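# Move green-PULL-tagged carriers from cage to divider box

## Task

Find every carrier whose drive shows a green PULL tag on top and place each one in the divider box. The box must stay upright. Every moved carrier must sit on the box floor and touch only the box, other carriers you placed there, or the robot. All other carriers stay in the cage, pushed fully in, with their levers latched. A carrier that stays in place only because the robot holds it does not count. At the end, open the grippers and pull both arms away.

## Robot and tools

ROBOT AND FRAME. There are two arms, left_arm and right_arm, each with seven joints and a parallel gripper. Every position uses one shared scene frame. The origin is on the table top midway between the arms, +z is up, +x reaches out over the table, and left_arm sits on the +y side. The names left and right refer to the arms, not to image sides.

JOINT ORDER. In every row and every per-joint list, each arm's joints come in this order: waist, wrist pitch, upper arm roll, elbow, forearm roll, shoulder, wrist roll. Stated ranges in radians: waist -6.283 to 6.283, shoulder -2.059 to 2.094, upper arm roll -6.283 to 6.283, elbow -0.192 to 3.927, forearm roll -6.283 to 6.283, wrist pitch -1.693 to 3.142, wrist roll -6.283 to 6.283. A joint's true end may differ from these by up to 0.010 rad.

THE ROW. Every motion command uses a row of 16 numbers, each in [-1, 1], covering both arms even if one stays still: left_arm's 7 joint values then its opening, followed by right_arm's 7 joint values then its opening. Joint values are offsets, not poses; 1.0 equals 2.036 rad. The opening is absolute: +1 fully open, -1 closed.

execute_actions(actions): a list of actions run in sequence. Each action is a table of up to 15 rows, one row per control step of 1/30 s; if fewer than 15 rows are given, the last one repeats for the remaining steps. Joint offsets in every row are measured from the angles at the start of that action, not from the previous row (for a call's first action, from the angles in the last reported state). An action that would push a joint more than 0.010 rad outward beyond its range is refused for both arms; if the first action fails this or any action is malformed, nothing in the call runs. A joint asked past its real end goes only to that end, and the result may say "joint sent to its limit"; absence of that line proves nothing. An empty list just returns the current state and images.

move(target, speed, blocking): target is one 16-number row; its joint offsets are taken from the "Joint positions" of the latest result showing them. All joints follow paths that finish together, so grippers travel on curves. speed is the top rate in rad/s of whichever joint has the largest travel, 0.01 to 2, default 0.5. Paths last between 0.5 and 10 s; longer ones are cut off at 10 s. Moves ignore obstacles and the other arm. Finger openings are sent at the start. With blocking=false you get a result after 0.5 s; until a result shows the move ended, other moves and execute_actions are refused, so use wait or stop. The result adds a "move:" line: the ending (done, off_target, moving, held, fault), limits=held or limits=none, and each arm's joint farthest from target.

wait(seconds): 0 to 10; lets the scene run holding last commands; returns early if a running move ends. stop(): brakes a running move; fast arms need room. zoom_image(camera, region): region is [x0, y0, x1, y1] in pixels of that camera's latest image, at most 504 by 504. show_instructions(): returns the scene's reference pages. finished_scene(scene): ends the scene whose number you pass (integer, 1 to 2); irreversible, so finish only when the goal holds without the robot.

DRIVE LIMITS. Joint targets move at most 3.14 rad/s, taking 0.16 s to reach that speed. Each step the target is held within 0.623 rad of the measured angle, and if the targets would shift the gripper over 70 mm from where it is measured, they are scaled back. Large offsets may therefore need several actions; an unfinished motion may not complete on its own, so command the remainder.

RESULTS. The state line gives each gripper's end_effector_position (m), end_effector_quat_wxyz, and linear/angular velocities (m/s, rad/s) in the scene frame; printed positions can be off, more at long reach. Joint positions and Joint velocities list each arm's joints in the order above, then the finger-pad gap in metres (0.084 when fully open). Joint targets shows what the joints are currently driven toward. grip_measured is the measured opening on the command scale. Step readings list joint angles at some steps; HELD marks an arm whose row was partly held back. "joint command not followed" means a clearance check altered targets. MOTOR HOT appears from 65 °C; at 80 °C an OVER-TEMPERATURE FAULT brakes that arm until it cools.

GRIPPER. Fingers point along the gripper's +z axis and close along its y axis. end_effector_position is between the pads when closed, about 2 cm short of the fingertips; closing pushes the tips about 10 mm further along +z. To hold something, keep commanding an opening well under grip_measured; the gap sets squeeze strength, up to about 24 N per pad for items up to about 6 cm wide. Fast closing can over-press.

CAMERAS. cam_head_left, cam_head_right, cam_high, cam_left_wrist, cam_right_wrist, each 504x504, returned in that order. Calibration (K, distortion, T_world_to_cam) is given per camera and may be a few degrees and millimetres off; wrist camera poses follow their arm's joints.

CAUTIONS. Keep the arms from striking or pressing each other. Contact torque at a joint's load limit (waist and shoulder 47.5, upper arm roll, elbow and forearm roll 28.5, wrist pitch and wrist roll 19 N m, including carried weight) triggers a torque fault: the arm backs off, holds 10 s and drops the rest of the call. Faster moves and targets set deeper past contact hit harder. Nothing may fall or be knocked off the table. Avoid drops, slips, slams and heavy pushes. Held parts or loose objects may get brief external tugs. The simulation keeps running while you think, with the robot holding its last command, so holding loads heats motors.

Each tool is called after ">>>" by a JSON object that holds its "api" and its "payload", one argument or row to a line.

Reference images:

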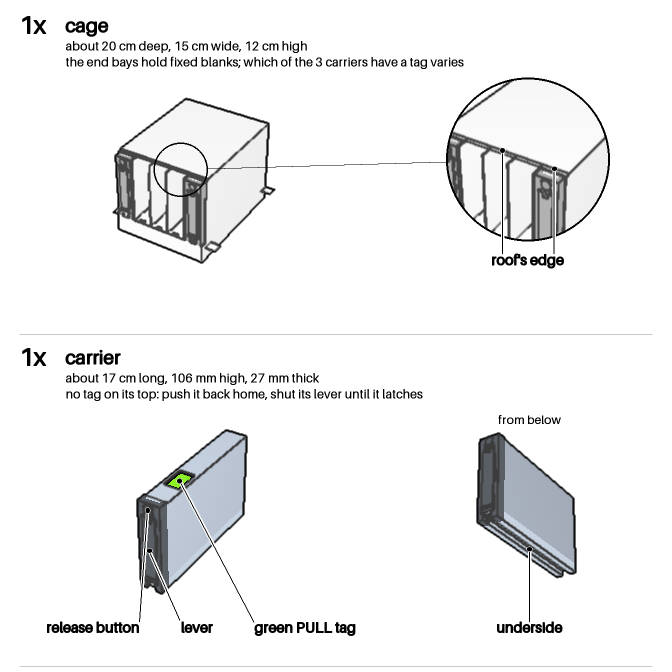

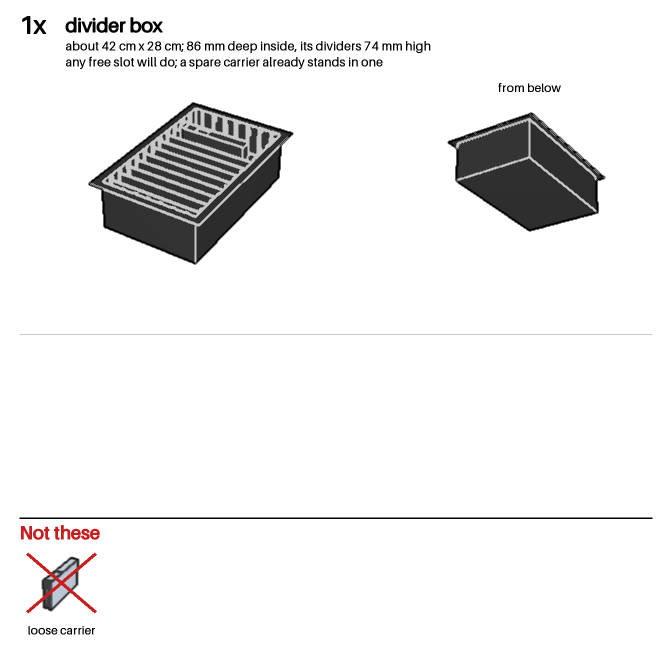

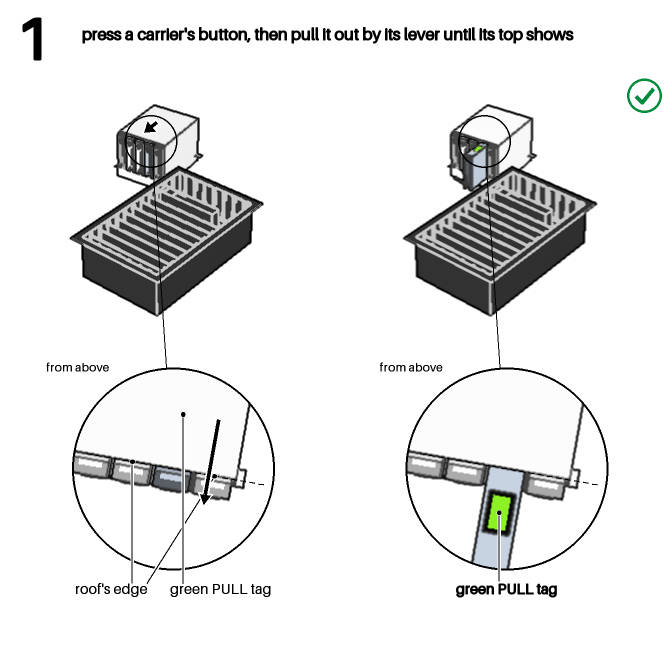

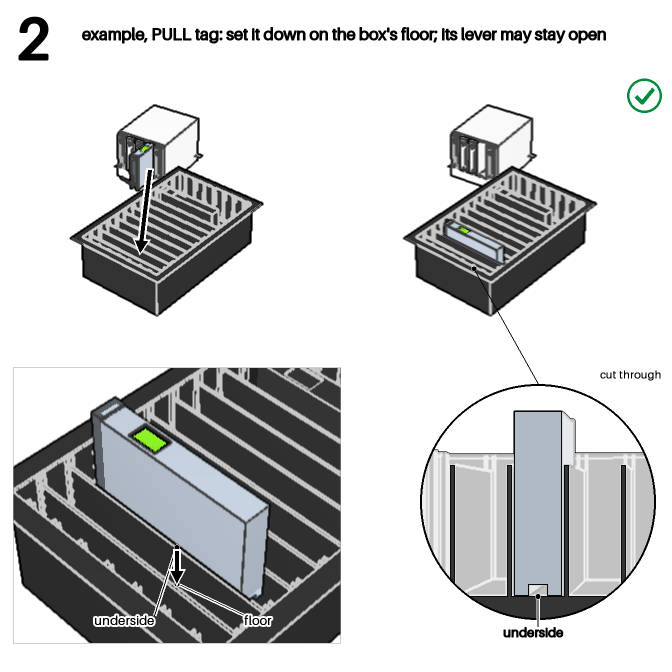

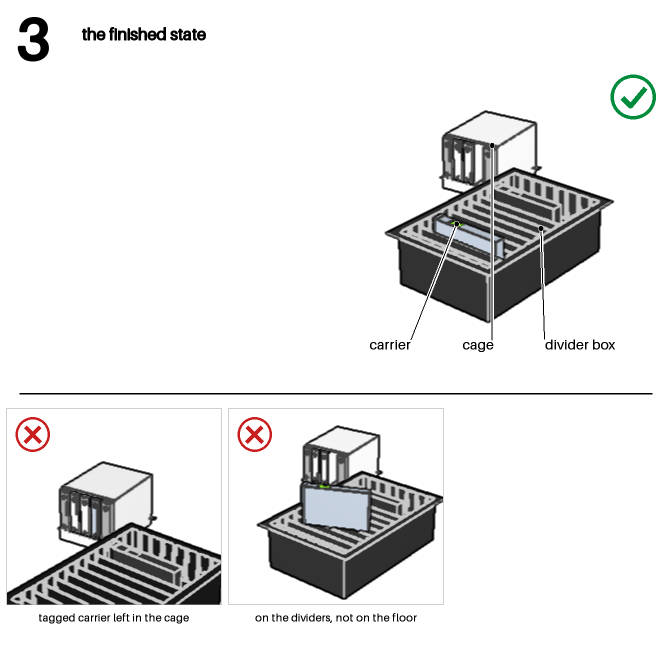

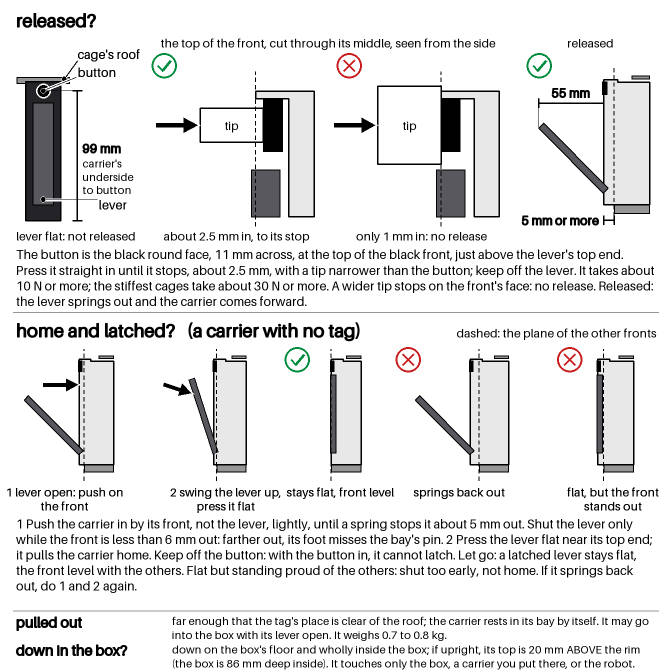

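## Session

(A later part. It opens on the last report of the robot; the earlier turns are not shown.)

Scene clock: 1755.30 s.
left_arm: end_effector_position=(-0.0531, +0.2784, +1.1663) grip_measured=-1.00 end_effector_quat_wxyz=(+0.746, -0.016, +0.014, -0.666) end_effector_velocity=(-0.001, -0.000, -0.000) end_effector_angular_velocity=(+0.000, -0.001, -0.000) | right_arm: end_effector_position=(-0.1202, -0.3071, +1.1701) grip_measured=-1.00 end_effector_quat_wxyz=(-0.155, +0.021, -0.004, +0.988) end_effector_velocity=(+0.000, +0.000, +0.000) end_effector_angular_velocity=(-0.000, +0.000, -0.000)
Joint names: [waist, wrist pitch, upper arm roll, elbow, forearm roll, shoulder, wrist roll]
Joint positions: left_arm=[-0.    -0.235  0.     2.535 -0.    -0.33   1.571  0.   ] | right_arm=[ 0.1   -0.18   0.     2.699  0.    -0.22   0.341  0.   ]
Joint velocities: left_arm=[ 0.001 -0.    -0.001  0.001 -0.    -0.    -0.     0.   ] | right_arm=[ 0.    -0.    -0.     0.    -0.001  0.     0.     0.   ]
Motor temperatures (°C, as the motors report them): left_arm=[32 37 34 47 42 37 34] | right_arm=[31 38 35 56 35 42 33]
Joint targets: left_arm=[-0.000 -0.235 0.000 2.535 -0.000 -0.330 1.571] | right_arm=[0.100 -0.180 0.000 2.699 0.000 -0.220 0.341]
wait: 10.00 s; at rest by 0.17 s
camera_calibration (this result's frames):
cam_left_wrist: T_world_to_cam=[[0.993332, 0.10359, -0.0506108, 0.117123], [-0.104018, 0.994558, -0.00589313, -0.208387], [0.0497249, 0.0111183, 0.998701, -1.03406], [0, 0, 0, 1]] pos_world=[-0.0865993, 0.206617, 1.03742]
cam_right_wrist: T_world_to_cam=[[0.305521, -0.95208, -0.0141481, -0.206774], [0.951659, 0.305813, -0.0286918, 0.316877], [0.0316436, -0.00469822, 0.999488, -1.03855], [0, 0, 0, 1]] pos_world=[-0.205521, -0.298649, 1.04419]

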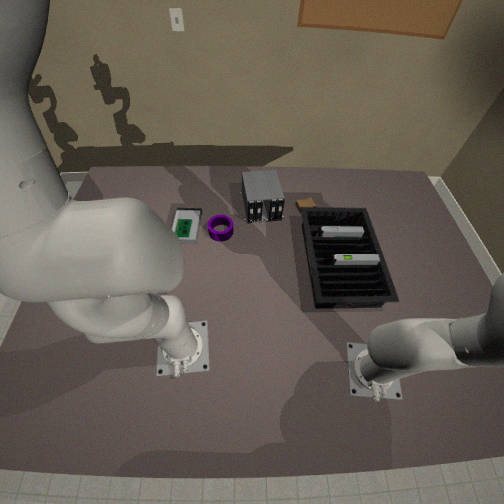

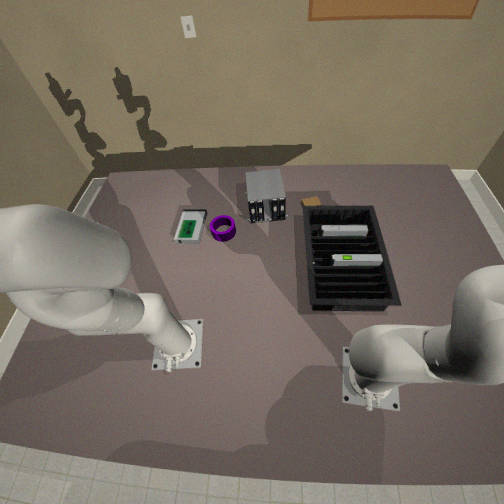

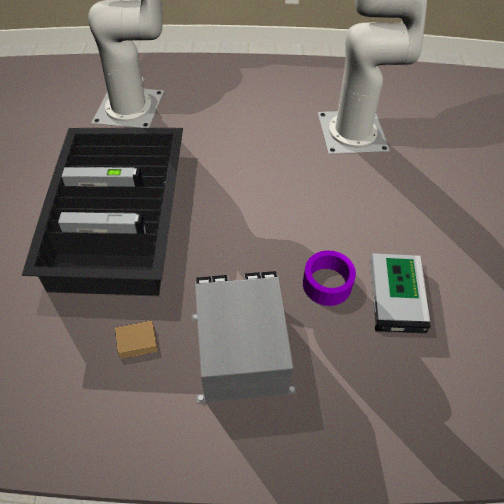

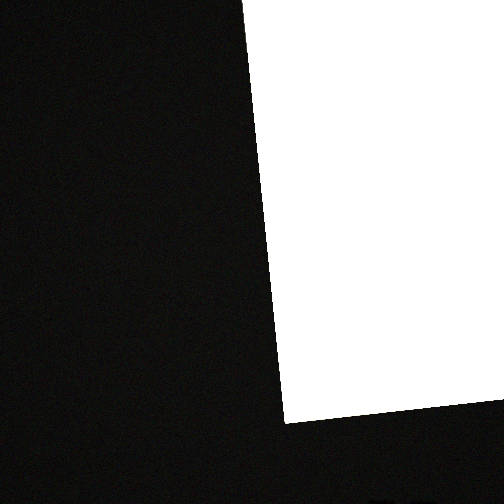

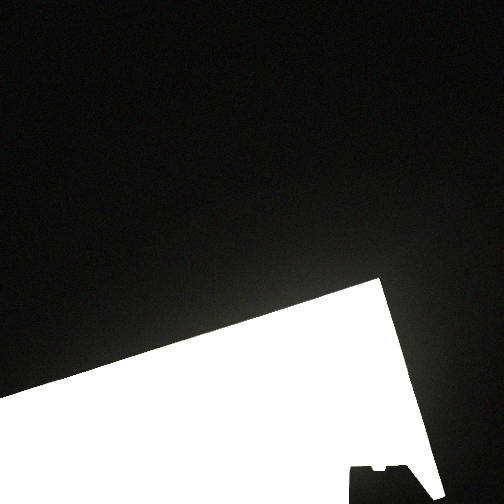

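>>> {"api": "wait", "payload": {
  "seconds": 10
}}

>>> {"api": "wait", "payload": {
  "seconds": 10
}}

>>> {"api": "wait", "payload": {
  "seconds": 10
}}

>>> {"api": "wait", "payload": {
  "seconds": 10
}}

>>> {"api": "wait", "payload": {
  "seconds": 10
}}

Scene clock: 1771.30 s.
left_arm: end_effector_position=(-0.0531, +0.2784, +1.1663) grip_measured=-1.00 end_effector_quat_wxyz=(+0.746, -0.016, +0.014, -0.666) end_effector_velocity=(-0.001, +0.000, -0.000) end_effector_angular_velocity=(-0.000, -0.001, -0.000) | right_arm: end_effector_position=(-0.1202, -0.3071, +1.1701) grip_measured=-1.00 end_effector_quat_wxyz=(-0.155, +0.021, -0.004, +0.988) end_effector_velocity=(+0.001, +0.000, +0.000) end_effector_angular_velocity=(-0.000, +0.003, -0.002)
Joint names: [waist, wrist pitch, upper arm roll, elbow, forearm roll, shoulder, wrist roll]
Joint positions: left_arm=[-0.    -0.235  0.     2.535 -0.    -0.33   1.571  0.   ] | right_arm=[ 0.1   -0.18   0.     2.699  0.    -0.22   0.341  0.   ]
Joint velocities: left_arm=[-0.    -0.001  0.001  0.001  0.     0.    -0.001  0.   ] | right_arm=[-0.     0.002  0.    -0.001 -0.001 -0.    -0.001  0.   ]
Motor temperatures (°C, as the motors report them): left_arm=[32 37 34 46 42 37 34] | right_arm=[31 38 35 55 35 42 33]
Joint targets: left_arm=[-0.000 -0.235 0.000 2.535 -0.000 -0.330 1.571] | right_arm=[0.100 -0.180 0.000 2.699 0.000 -0.220 0.341]
wait: 10.00 s; at rest from the start
camera_calibration (this result's frames):
cam_left_wrist: T_world_to_cam=[[0.993332, 0.10359, -0.0506108, 0.117123], [-0.104018, 0.994558, -0.00589315, -0.208386], [0.0497249, 0.0111183, 0.998701, -1.03406], [0, 0, 0, 1]] pos_world=[-0.0865993, 0.206617, 1.03742]
cam_right_wrist: T_world_to_cam=[[0.305521, -0.95208, -0.014148, -0.206774], [0.951659, 0.305813, -0.0286916, 0.316877], [0.0316433, -0.0046982, 0.999488, -1.03855], [0, 0, 0, 1]] pos_world=[-0.205521, -0.298649, 1.04419]

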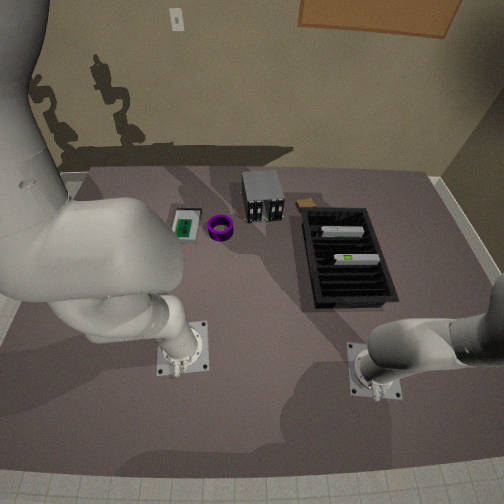

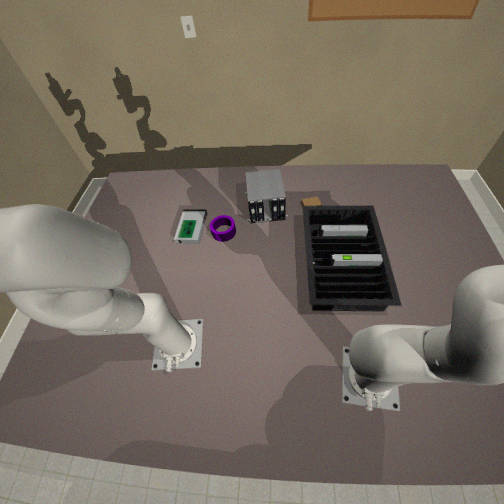

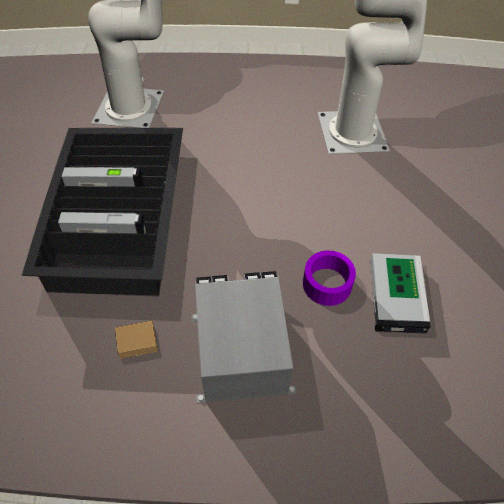

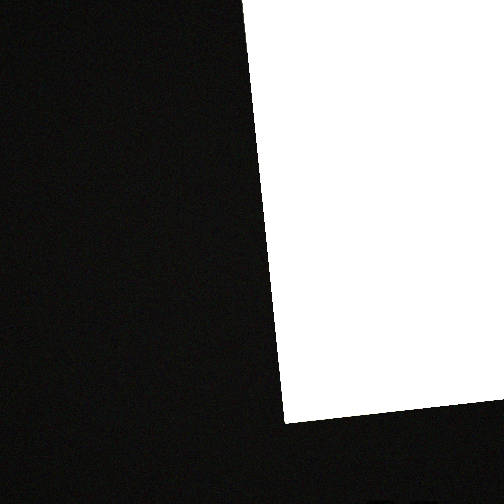

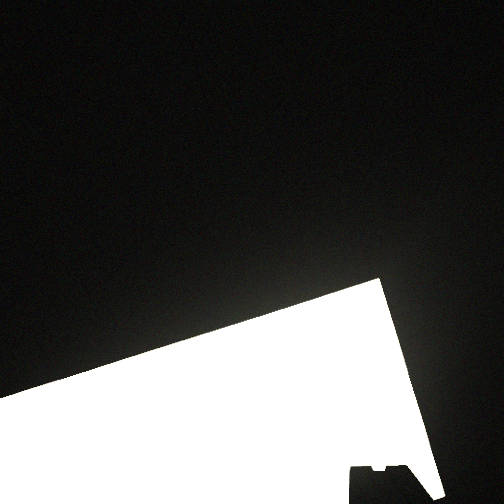

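Scene clock: 1781.30 s.
left_arm: end_effector_position=(-0.0531, +0.2784, +1.1663) grip_measured=-1.00 end_effector_quat_wxyz=(+0.746, -0.016, +0.014, -0.666) end_effector_velocity=(+0.001, -0.000, +0.000) end_effector_angular_velocity=(+0.000, +0.001, -0.001) | right_arm: end_effector_position=(-0.1202, -0.3071, +1.1701) grip_measured=-1.00 end_effector_quat_wxyz=(-0.155, +0.021, -0.004, +0.988) end_effector_velocity=(+0.000, -0.000, +0.000) end_effector_angular_velocity=(+0.000, +0.000, +0.000)
Joint names: [waist, wrist pitch, upper arm roll, elbow, forearm roll, shoulder, wrist roll]
Joint positions: left_arm=[-0.    -0.235  0.     2.535 -0.    -0.33   1.571  0.   ] | right_arm=[ 0.1   -0.18   0.     2.699  0.    -0.22   0.341  0.   ]
Joint velocities: left_arm=[ 0.     0.001 -0.002 -0.001  0.     0.     0.001  0.   ] | right_arm=[ 0.    -0.    -0.    -0.     0.001  0.    -0.     0.   ]
Motor temperatures (°C, as the motors report them): left_arm=[32 37 34 46 42 37 34] | right_arm=[31 38 35 55 35 42 33]
Joint targets: left_arm=[-0.000 -0.235 0.000 2.535 -0.000 -0.330 1.571] | right_arm=[0.100 -0.180 0.000 2.699 0.000 -0.220 0.341]
wait: 10.00 s; at rest by 0.17 s
camera_calibration (this result's frames):
cam_left_wrist: T_world_to_cam=[[0.993332, 0.10359, -0.0506109, 0.117123], [-0.104019, 0.994558, -0.00589319, -0.208386], [0.0497249, 0.0111184, 0.998701, -1.03406], [0, 0, 0, 1]] pos_world=[-0.0865992, 0.206617, 1.03742]
cam_right_wrist: T_world_to_cam=[[0.305521, -0.95208, -0.0141481, -0.206774], [0.951659, 0.305813, -0.0286918, 0.316877], [0.0316435, -0.00469823, 0.999488, -1.03855], [0, 0, 0, 1]] pos_world=[-0.205521, -0.298649, 1.04419]

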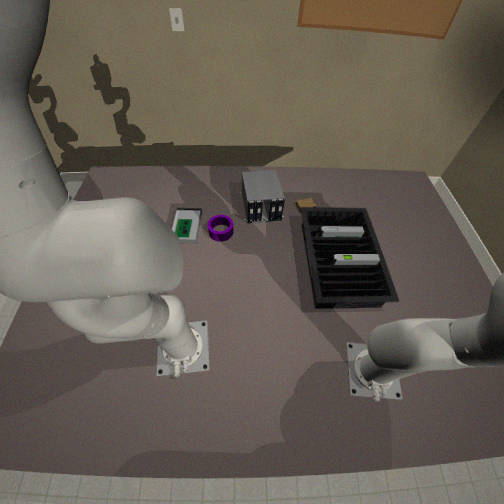

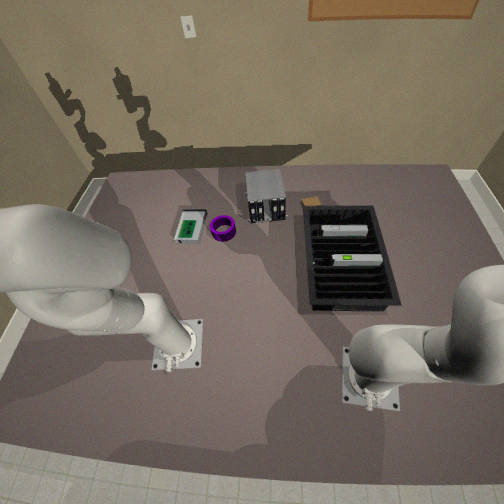

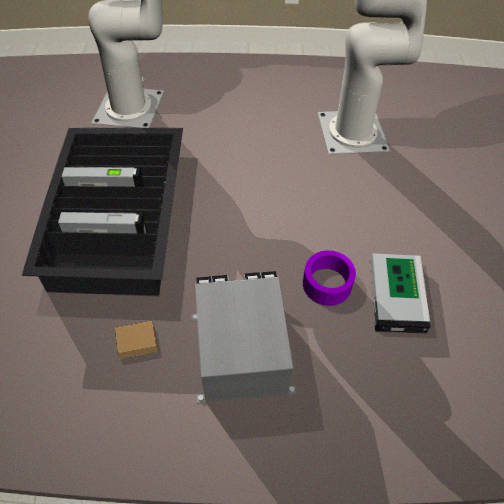

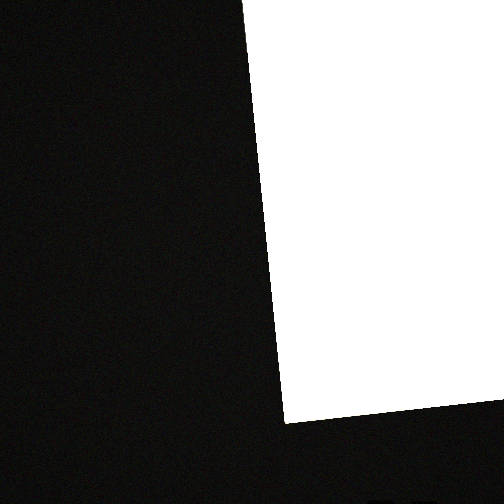

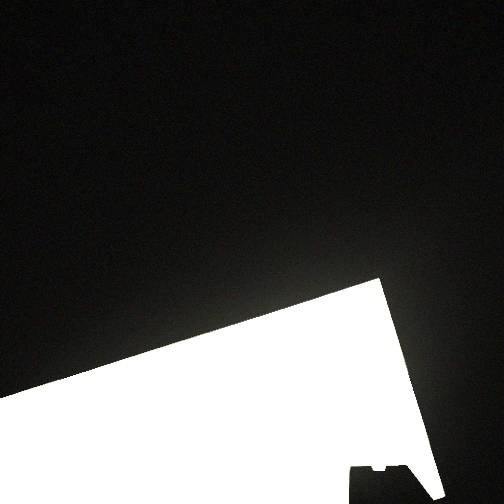

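Scene clock: 1791.30 s.
left_arm: end_effector_position=(-0.0531, +0.2784, +1.1663) grip_measured=-1.00 end_effector_quat_wxyz=(+0.746, -0.016, +0.014, -0.666) end_effector_velocity=(+0.001, +0.000, +0.000) end_effector_angular_velocity=(-0.001, +0.003, -0.000) | right_arm: end_effector_position=(-0.1202, -0.3071, +1.1701) grip_measured=-1.00 end_effector_quat_wxyz=(-0.155, +0.021, -0.004, +0.988) end_effector_velocity=(-0.000, -0.000, +0.000) end_effector_angular_velocity=(+0.000, +0.000, +0.003)
Joint names: [waist, wrist pitch, upper arm roll, elbow, forearm roll, shoulder, wrist roll]
Joint positions: left_arm=[-0.    -0.235  0.     2.535 -0.    -0.33   1.571  0.   ] | right_arm=[ 0.1   -0.18   0.     2.699  0.    -0.22   0.341  0.   ]
Joint velocities: left_arm=[-0.     0.002  0.001 -0.001  0.    -0.    -0.001  0.   ] | right_arm=[0.001 0.001 0.    0.    0.001 0.    0.001 0.   ]
Motor temperatures (°C, as the motors report them): left_arm=[32 37 34 45 42 37 34] | right_arm=[31 38 35 55 35 42 33]
Joint targets: left_arm=[-0.000 -0.235 0.000 2.535 -0.000 -0.330 1.571] | right_arm=[0.100 -0.180 0.000 2.699 0.000 -0.220 0.341]
wait: 10.00 s; at rest by 0.17 s
camera_calibration (this result's frames):
cam_left_wrist: T_world_to_cam=[[0.993332, 0.10359, -0.0506108, 0.117123], [-0.104019, 0.994558, -0.00589318, -0.208386], [0.0497249, 0.0111183, 0.998701, -1.03406], [0, 0, 0, 1]] pos_world=[-0.0865993, 0.206617, 1.03742]
cam_right_wrist: T_world_to_cam=[[0.305521, -0.95208, -0.0141483, -0.206774], [0.951659, 0.305813, -0.0286923, 0.316877], [0.0316441, -0.00469824, 0.999488, -1.03855], [0, 0, 0, 1]] pos_world=[-0.205521, -0.298649, 1.04419]

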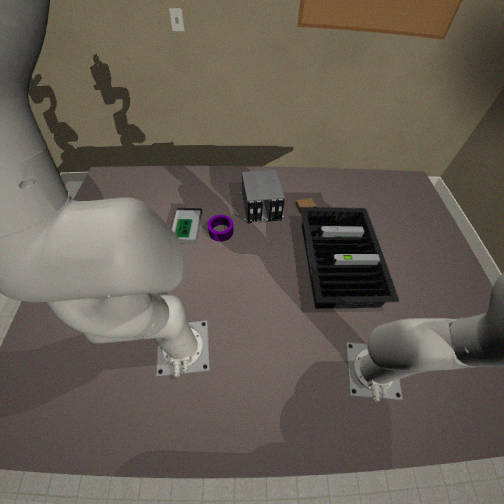

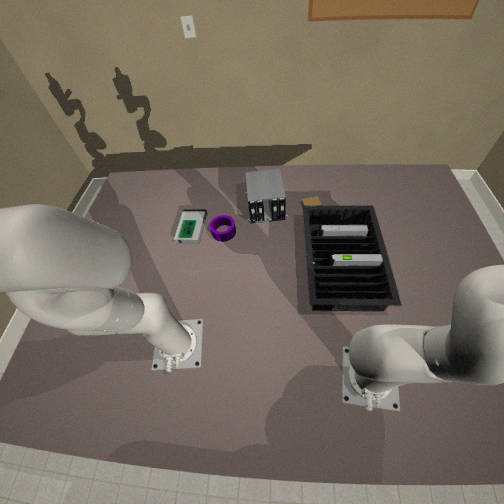

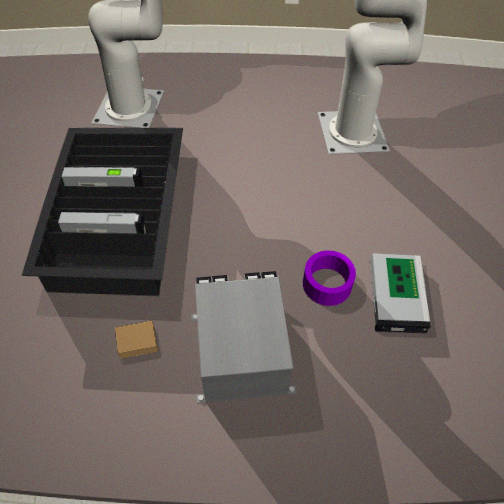

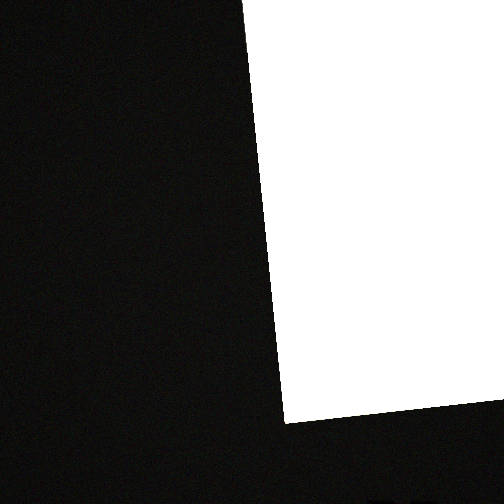

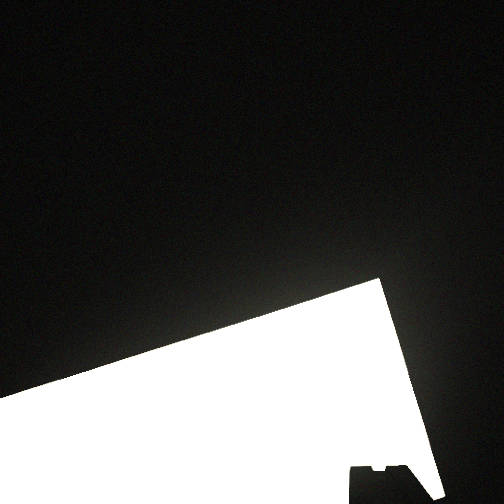

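Scene clock: 1801.30 s.
left_arm: end_effector_position=(-0.0531, +0.2784, +1.1663) grip_measured=-1.00 end_effector_quat_wxyz=(+0.746, -0.016, +0.014, -0.666) end_effector_velocity=(+0.000, +0.000, +0.000) end_effector_angular_velocity=(-0.001, +0.001, +0.003) | right_arm: end_effector_position=(-0.1202, -0.3071, +1.1701) grip_measured=-1.00 end_effector_quat_wxyz=(-0.155, +0.021, -0.004, +0.988) end_effector_velocity=(+0.000, -0.000, +0.000) end_effector_angular_velocity=(+0.000, +0.001, -0.000)
Joint names: [waist, wrist pitch, upper arm roll, elbow, forearm roll, shoulder, wrist roll]
Joint positions: left_arm=[-0.    -0.235  0.     2.535 -0.    -0.33   1.571  0.   ] | right_arm=[ 0.1   -0.18   0.     2.699  0.    -0.22   0.341  0.   ]
Joint velocities: left_arm=[0.    0.001 0.002 0.    0.    0.    0.001 0.   ] | right_arm=[ 0.     0.001  0.    -0.     0.001  0.    -0.001  0.   ]
Motor temperatures (°C, as the motors report them): left_arm=[32 37 34 45 42 37 34] | right_arm=[31 38 35 55 35 41 33]
Joint targets: left_arm=[-0.000 -0.235 0.000 2.535 -0.000 -0.330 1.571] | right_arm=[0.100 -0.180 0.000 2.699 0.000 -0.220 0.341]
wait: 10.00 s; at rest by 0.17 s
camera_calibration (this result's frames):
cam_left_wrist: T_world_to_cam=[[0.993332, 0.10359, -0.0506109, 0.117123], [-0.104018, 0.994558, -0.00589318, -0.208386], [0.049725, 0.0111184, 0.998701, -1.03406], [0, 0, 0, 1]] pos_world=[-0.0865992, 0.206617, 1.03742]
cam_right_wrist: T_world_to_cam=[[0.305521, -0.95208, -0.0141481, -0.206774], [0.951659, 0.305813, -0.028692, 0.316877], [0.0316437, -0.00469819, 0.999488, -1.03855], [0, 0, 0, 1]] pos_world=[-0.205521, -0.298649, 1.04419]

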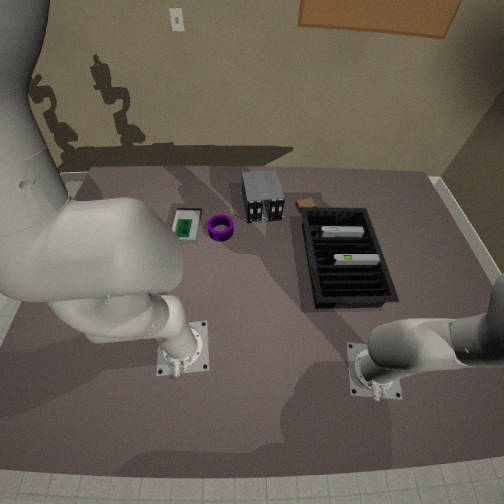

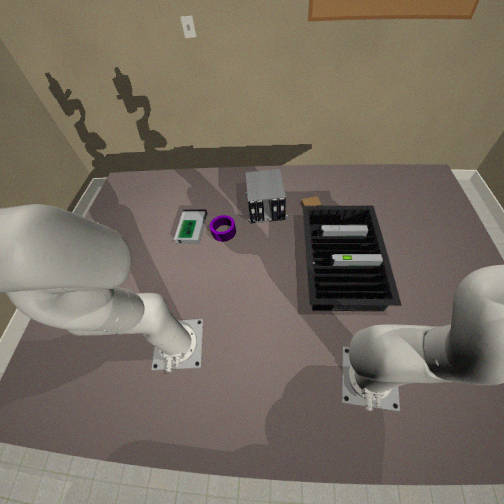

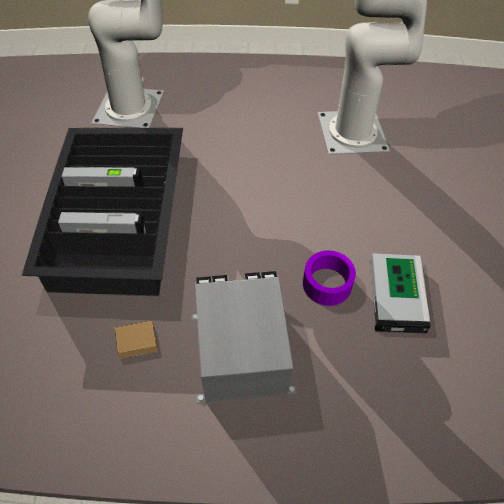

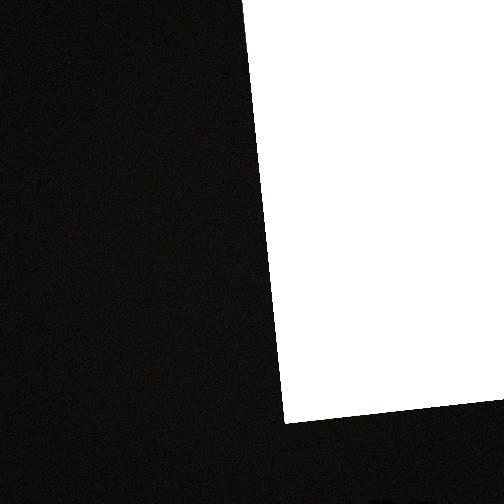

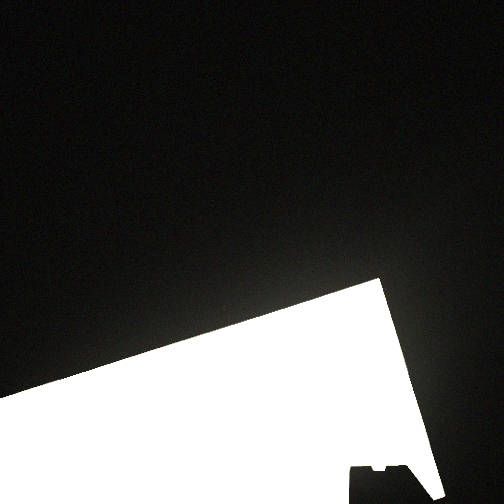

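Scene clock: 1811.30 s.
left_arm: end_effector_position=(-0.0531, +0.2784, +1.1663) grip_measured=-1.00 end_effector_quat_wxyz=(+0.746, -0.016, +0.014, -0.666) end_effector_velocity=(-0.000, -0.000, -0.000) end_effector_angular_velocity=(+0.000, -0.001, +0.001) | right_arm: end_effector_position=(-0.1202, -0.3071, +1.1701) grip_measured=-1.00 end_effector_quat_wxyz=(-0.155, +0.021, -0.004, +0.988) end_effector_velocity=(-0.000, +0.000, -0.000) end_effector_angular_velocity=(+0.000, -0.000, +0.001)
Joint names: [waist, wrist pitch, upper arm roll, elbow, forearm roll, shoulder, wrist roll]
Joint positions: left_arm=[-0.    -0.235  0.     2.535 -0.    -0.33   1.571  0.   ] | right_arm=[ 0.1   -0.18   0.     2.699  0.    -0.22   0.341  0.   ]
Joint velocities: left_arm=[ 0.001 -0.001 -0.     0.     0.    -0.    -0.     0.   ] | right_arm=[-0.    -0.     0.    -0.     0.    -0.     0.001  0.   ]
Motor temperatures (°C, as the motors report them): left_arm=[32 37 34 45 42 37 34] | right_arm=[31 38 35 54 35 41 33]
Joint targets: left_arm=[-0.000 -0.235 0.000 2.535 -0.000 -0.330 1.571] | right_arm=[0.100 -0.180 0.000 2.699 0.000 -0.220 0.341]
wait: 10.00 s; at rest by 0.17 s
camera_calibration (this result's frames):
cam_left_wrist: T_world_to_cam=[[0.993332, 0.10359, -0.0506109, 0.117123], [-0.104019, 0.994558, -0.00589319, -0.208386], [0.049725, 0.0111184, 0.998701, -1.03406], [0, 0, 0, 1]] pos_world=[-0.0865992, 0.206617, 1.03742]
cam_right_wrist: T_world_to_cam=[[0.305522, -0.95208, -0.0141482, -0.206774], [0.951659, 0.305813, -0.0286919, 0.316877], [0.0316436, -0.00469824, 0.999488, -1.03855], [0, 0, 0, 1]] pos_world=[-0.205521, -0.29865, 1.04419]

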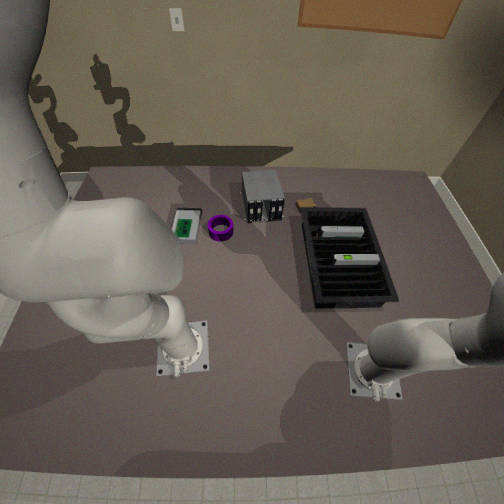

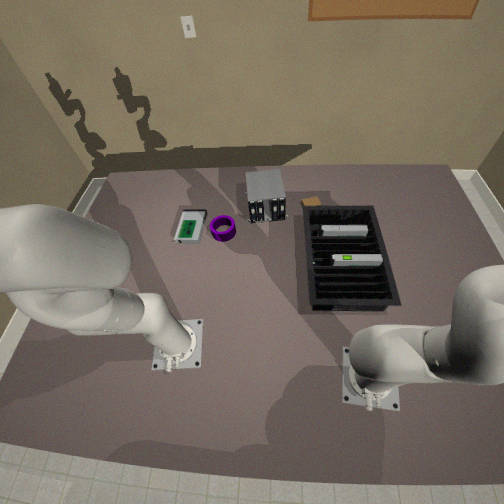

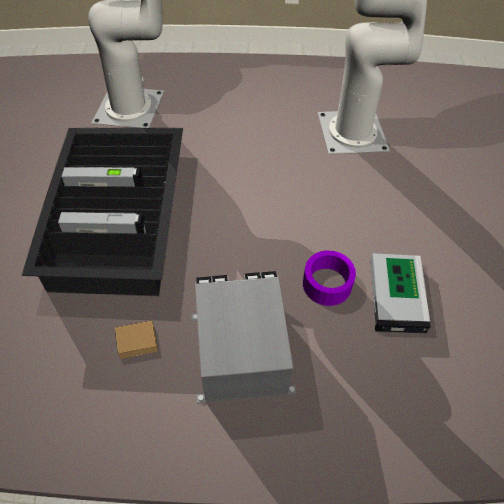

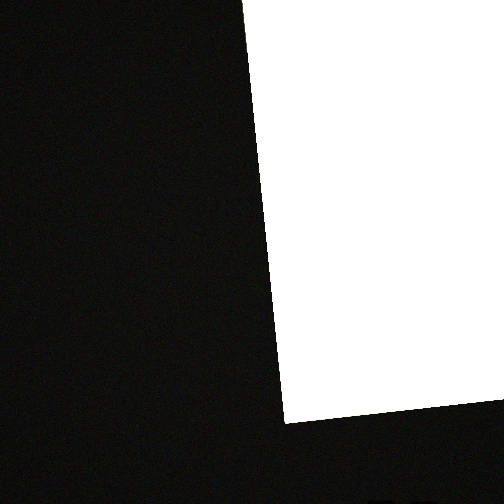

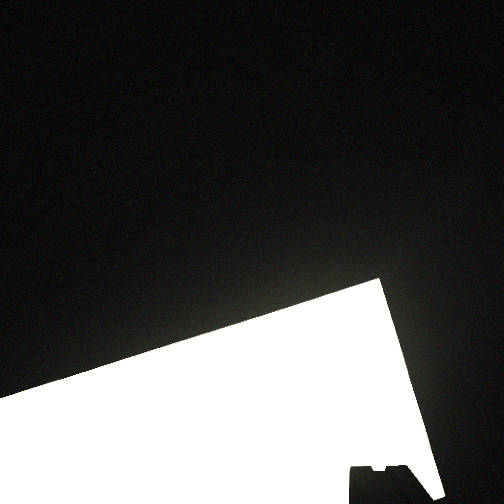

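>>> {"api": "finished_scene", "payload": {
  "scene": 1
}}

The scene is finished: the task was done.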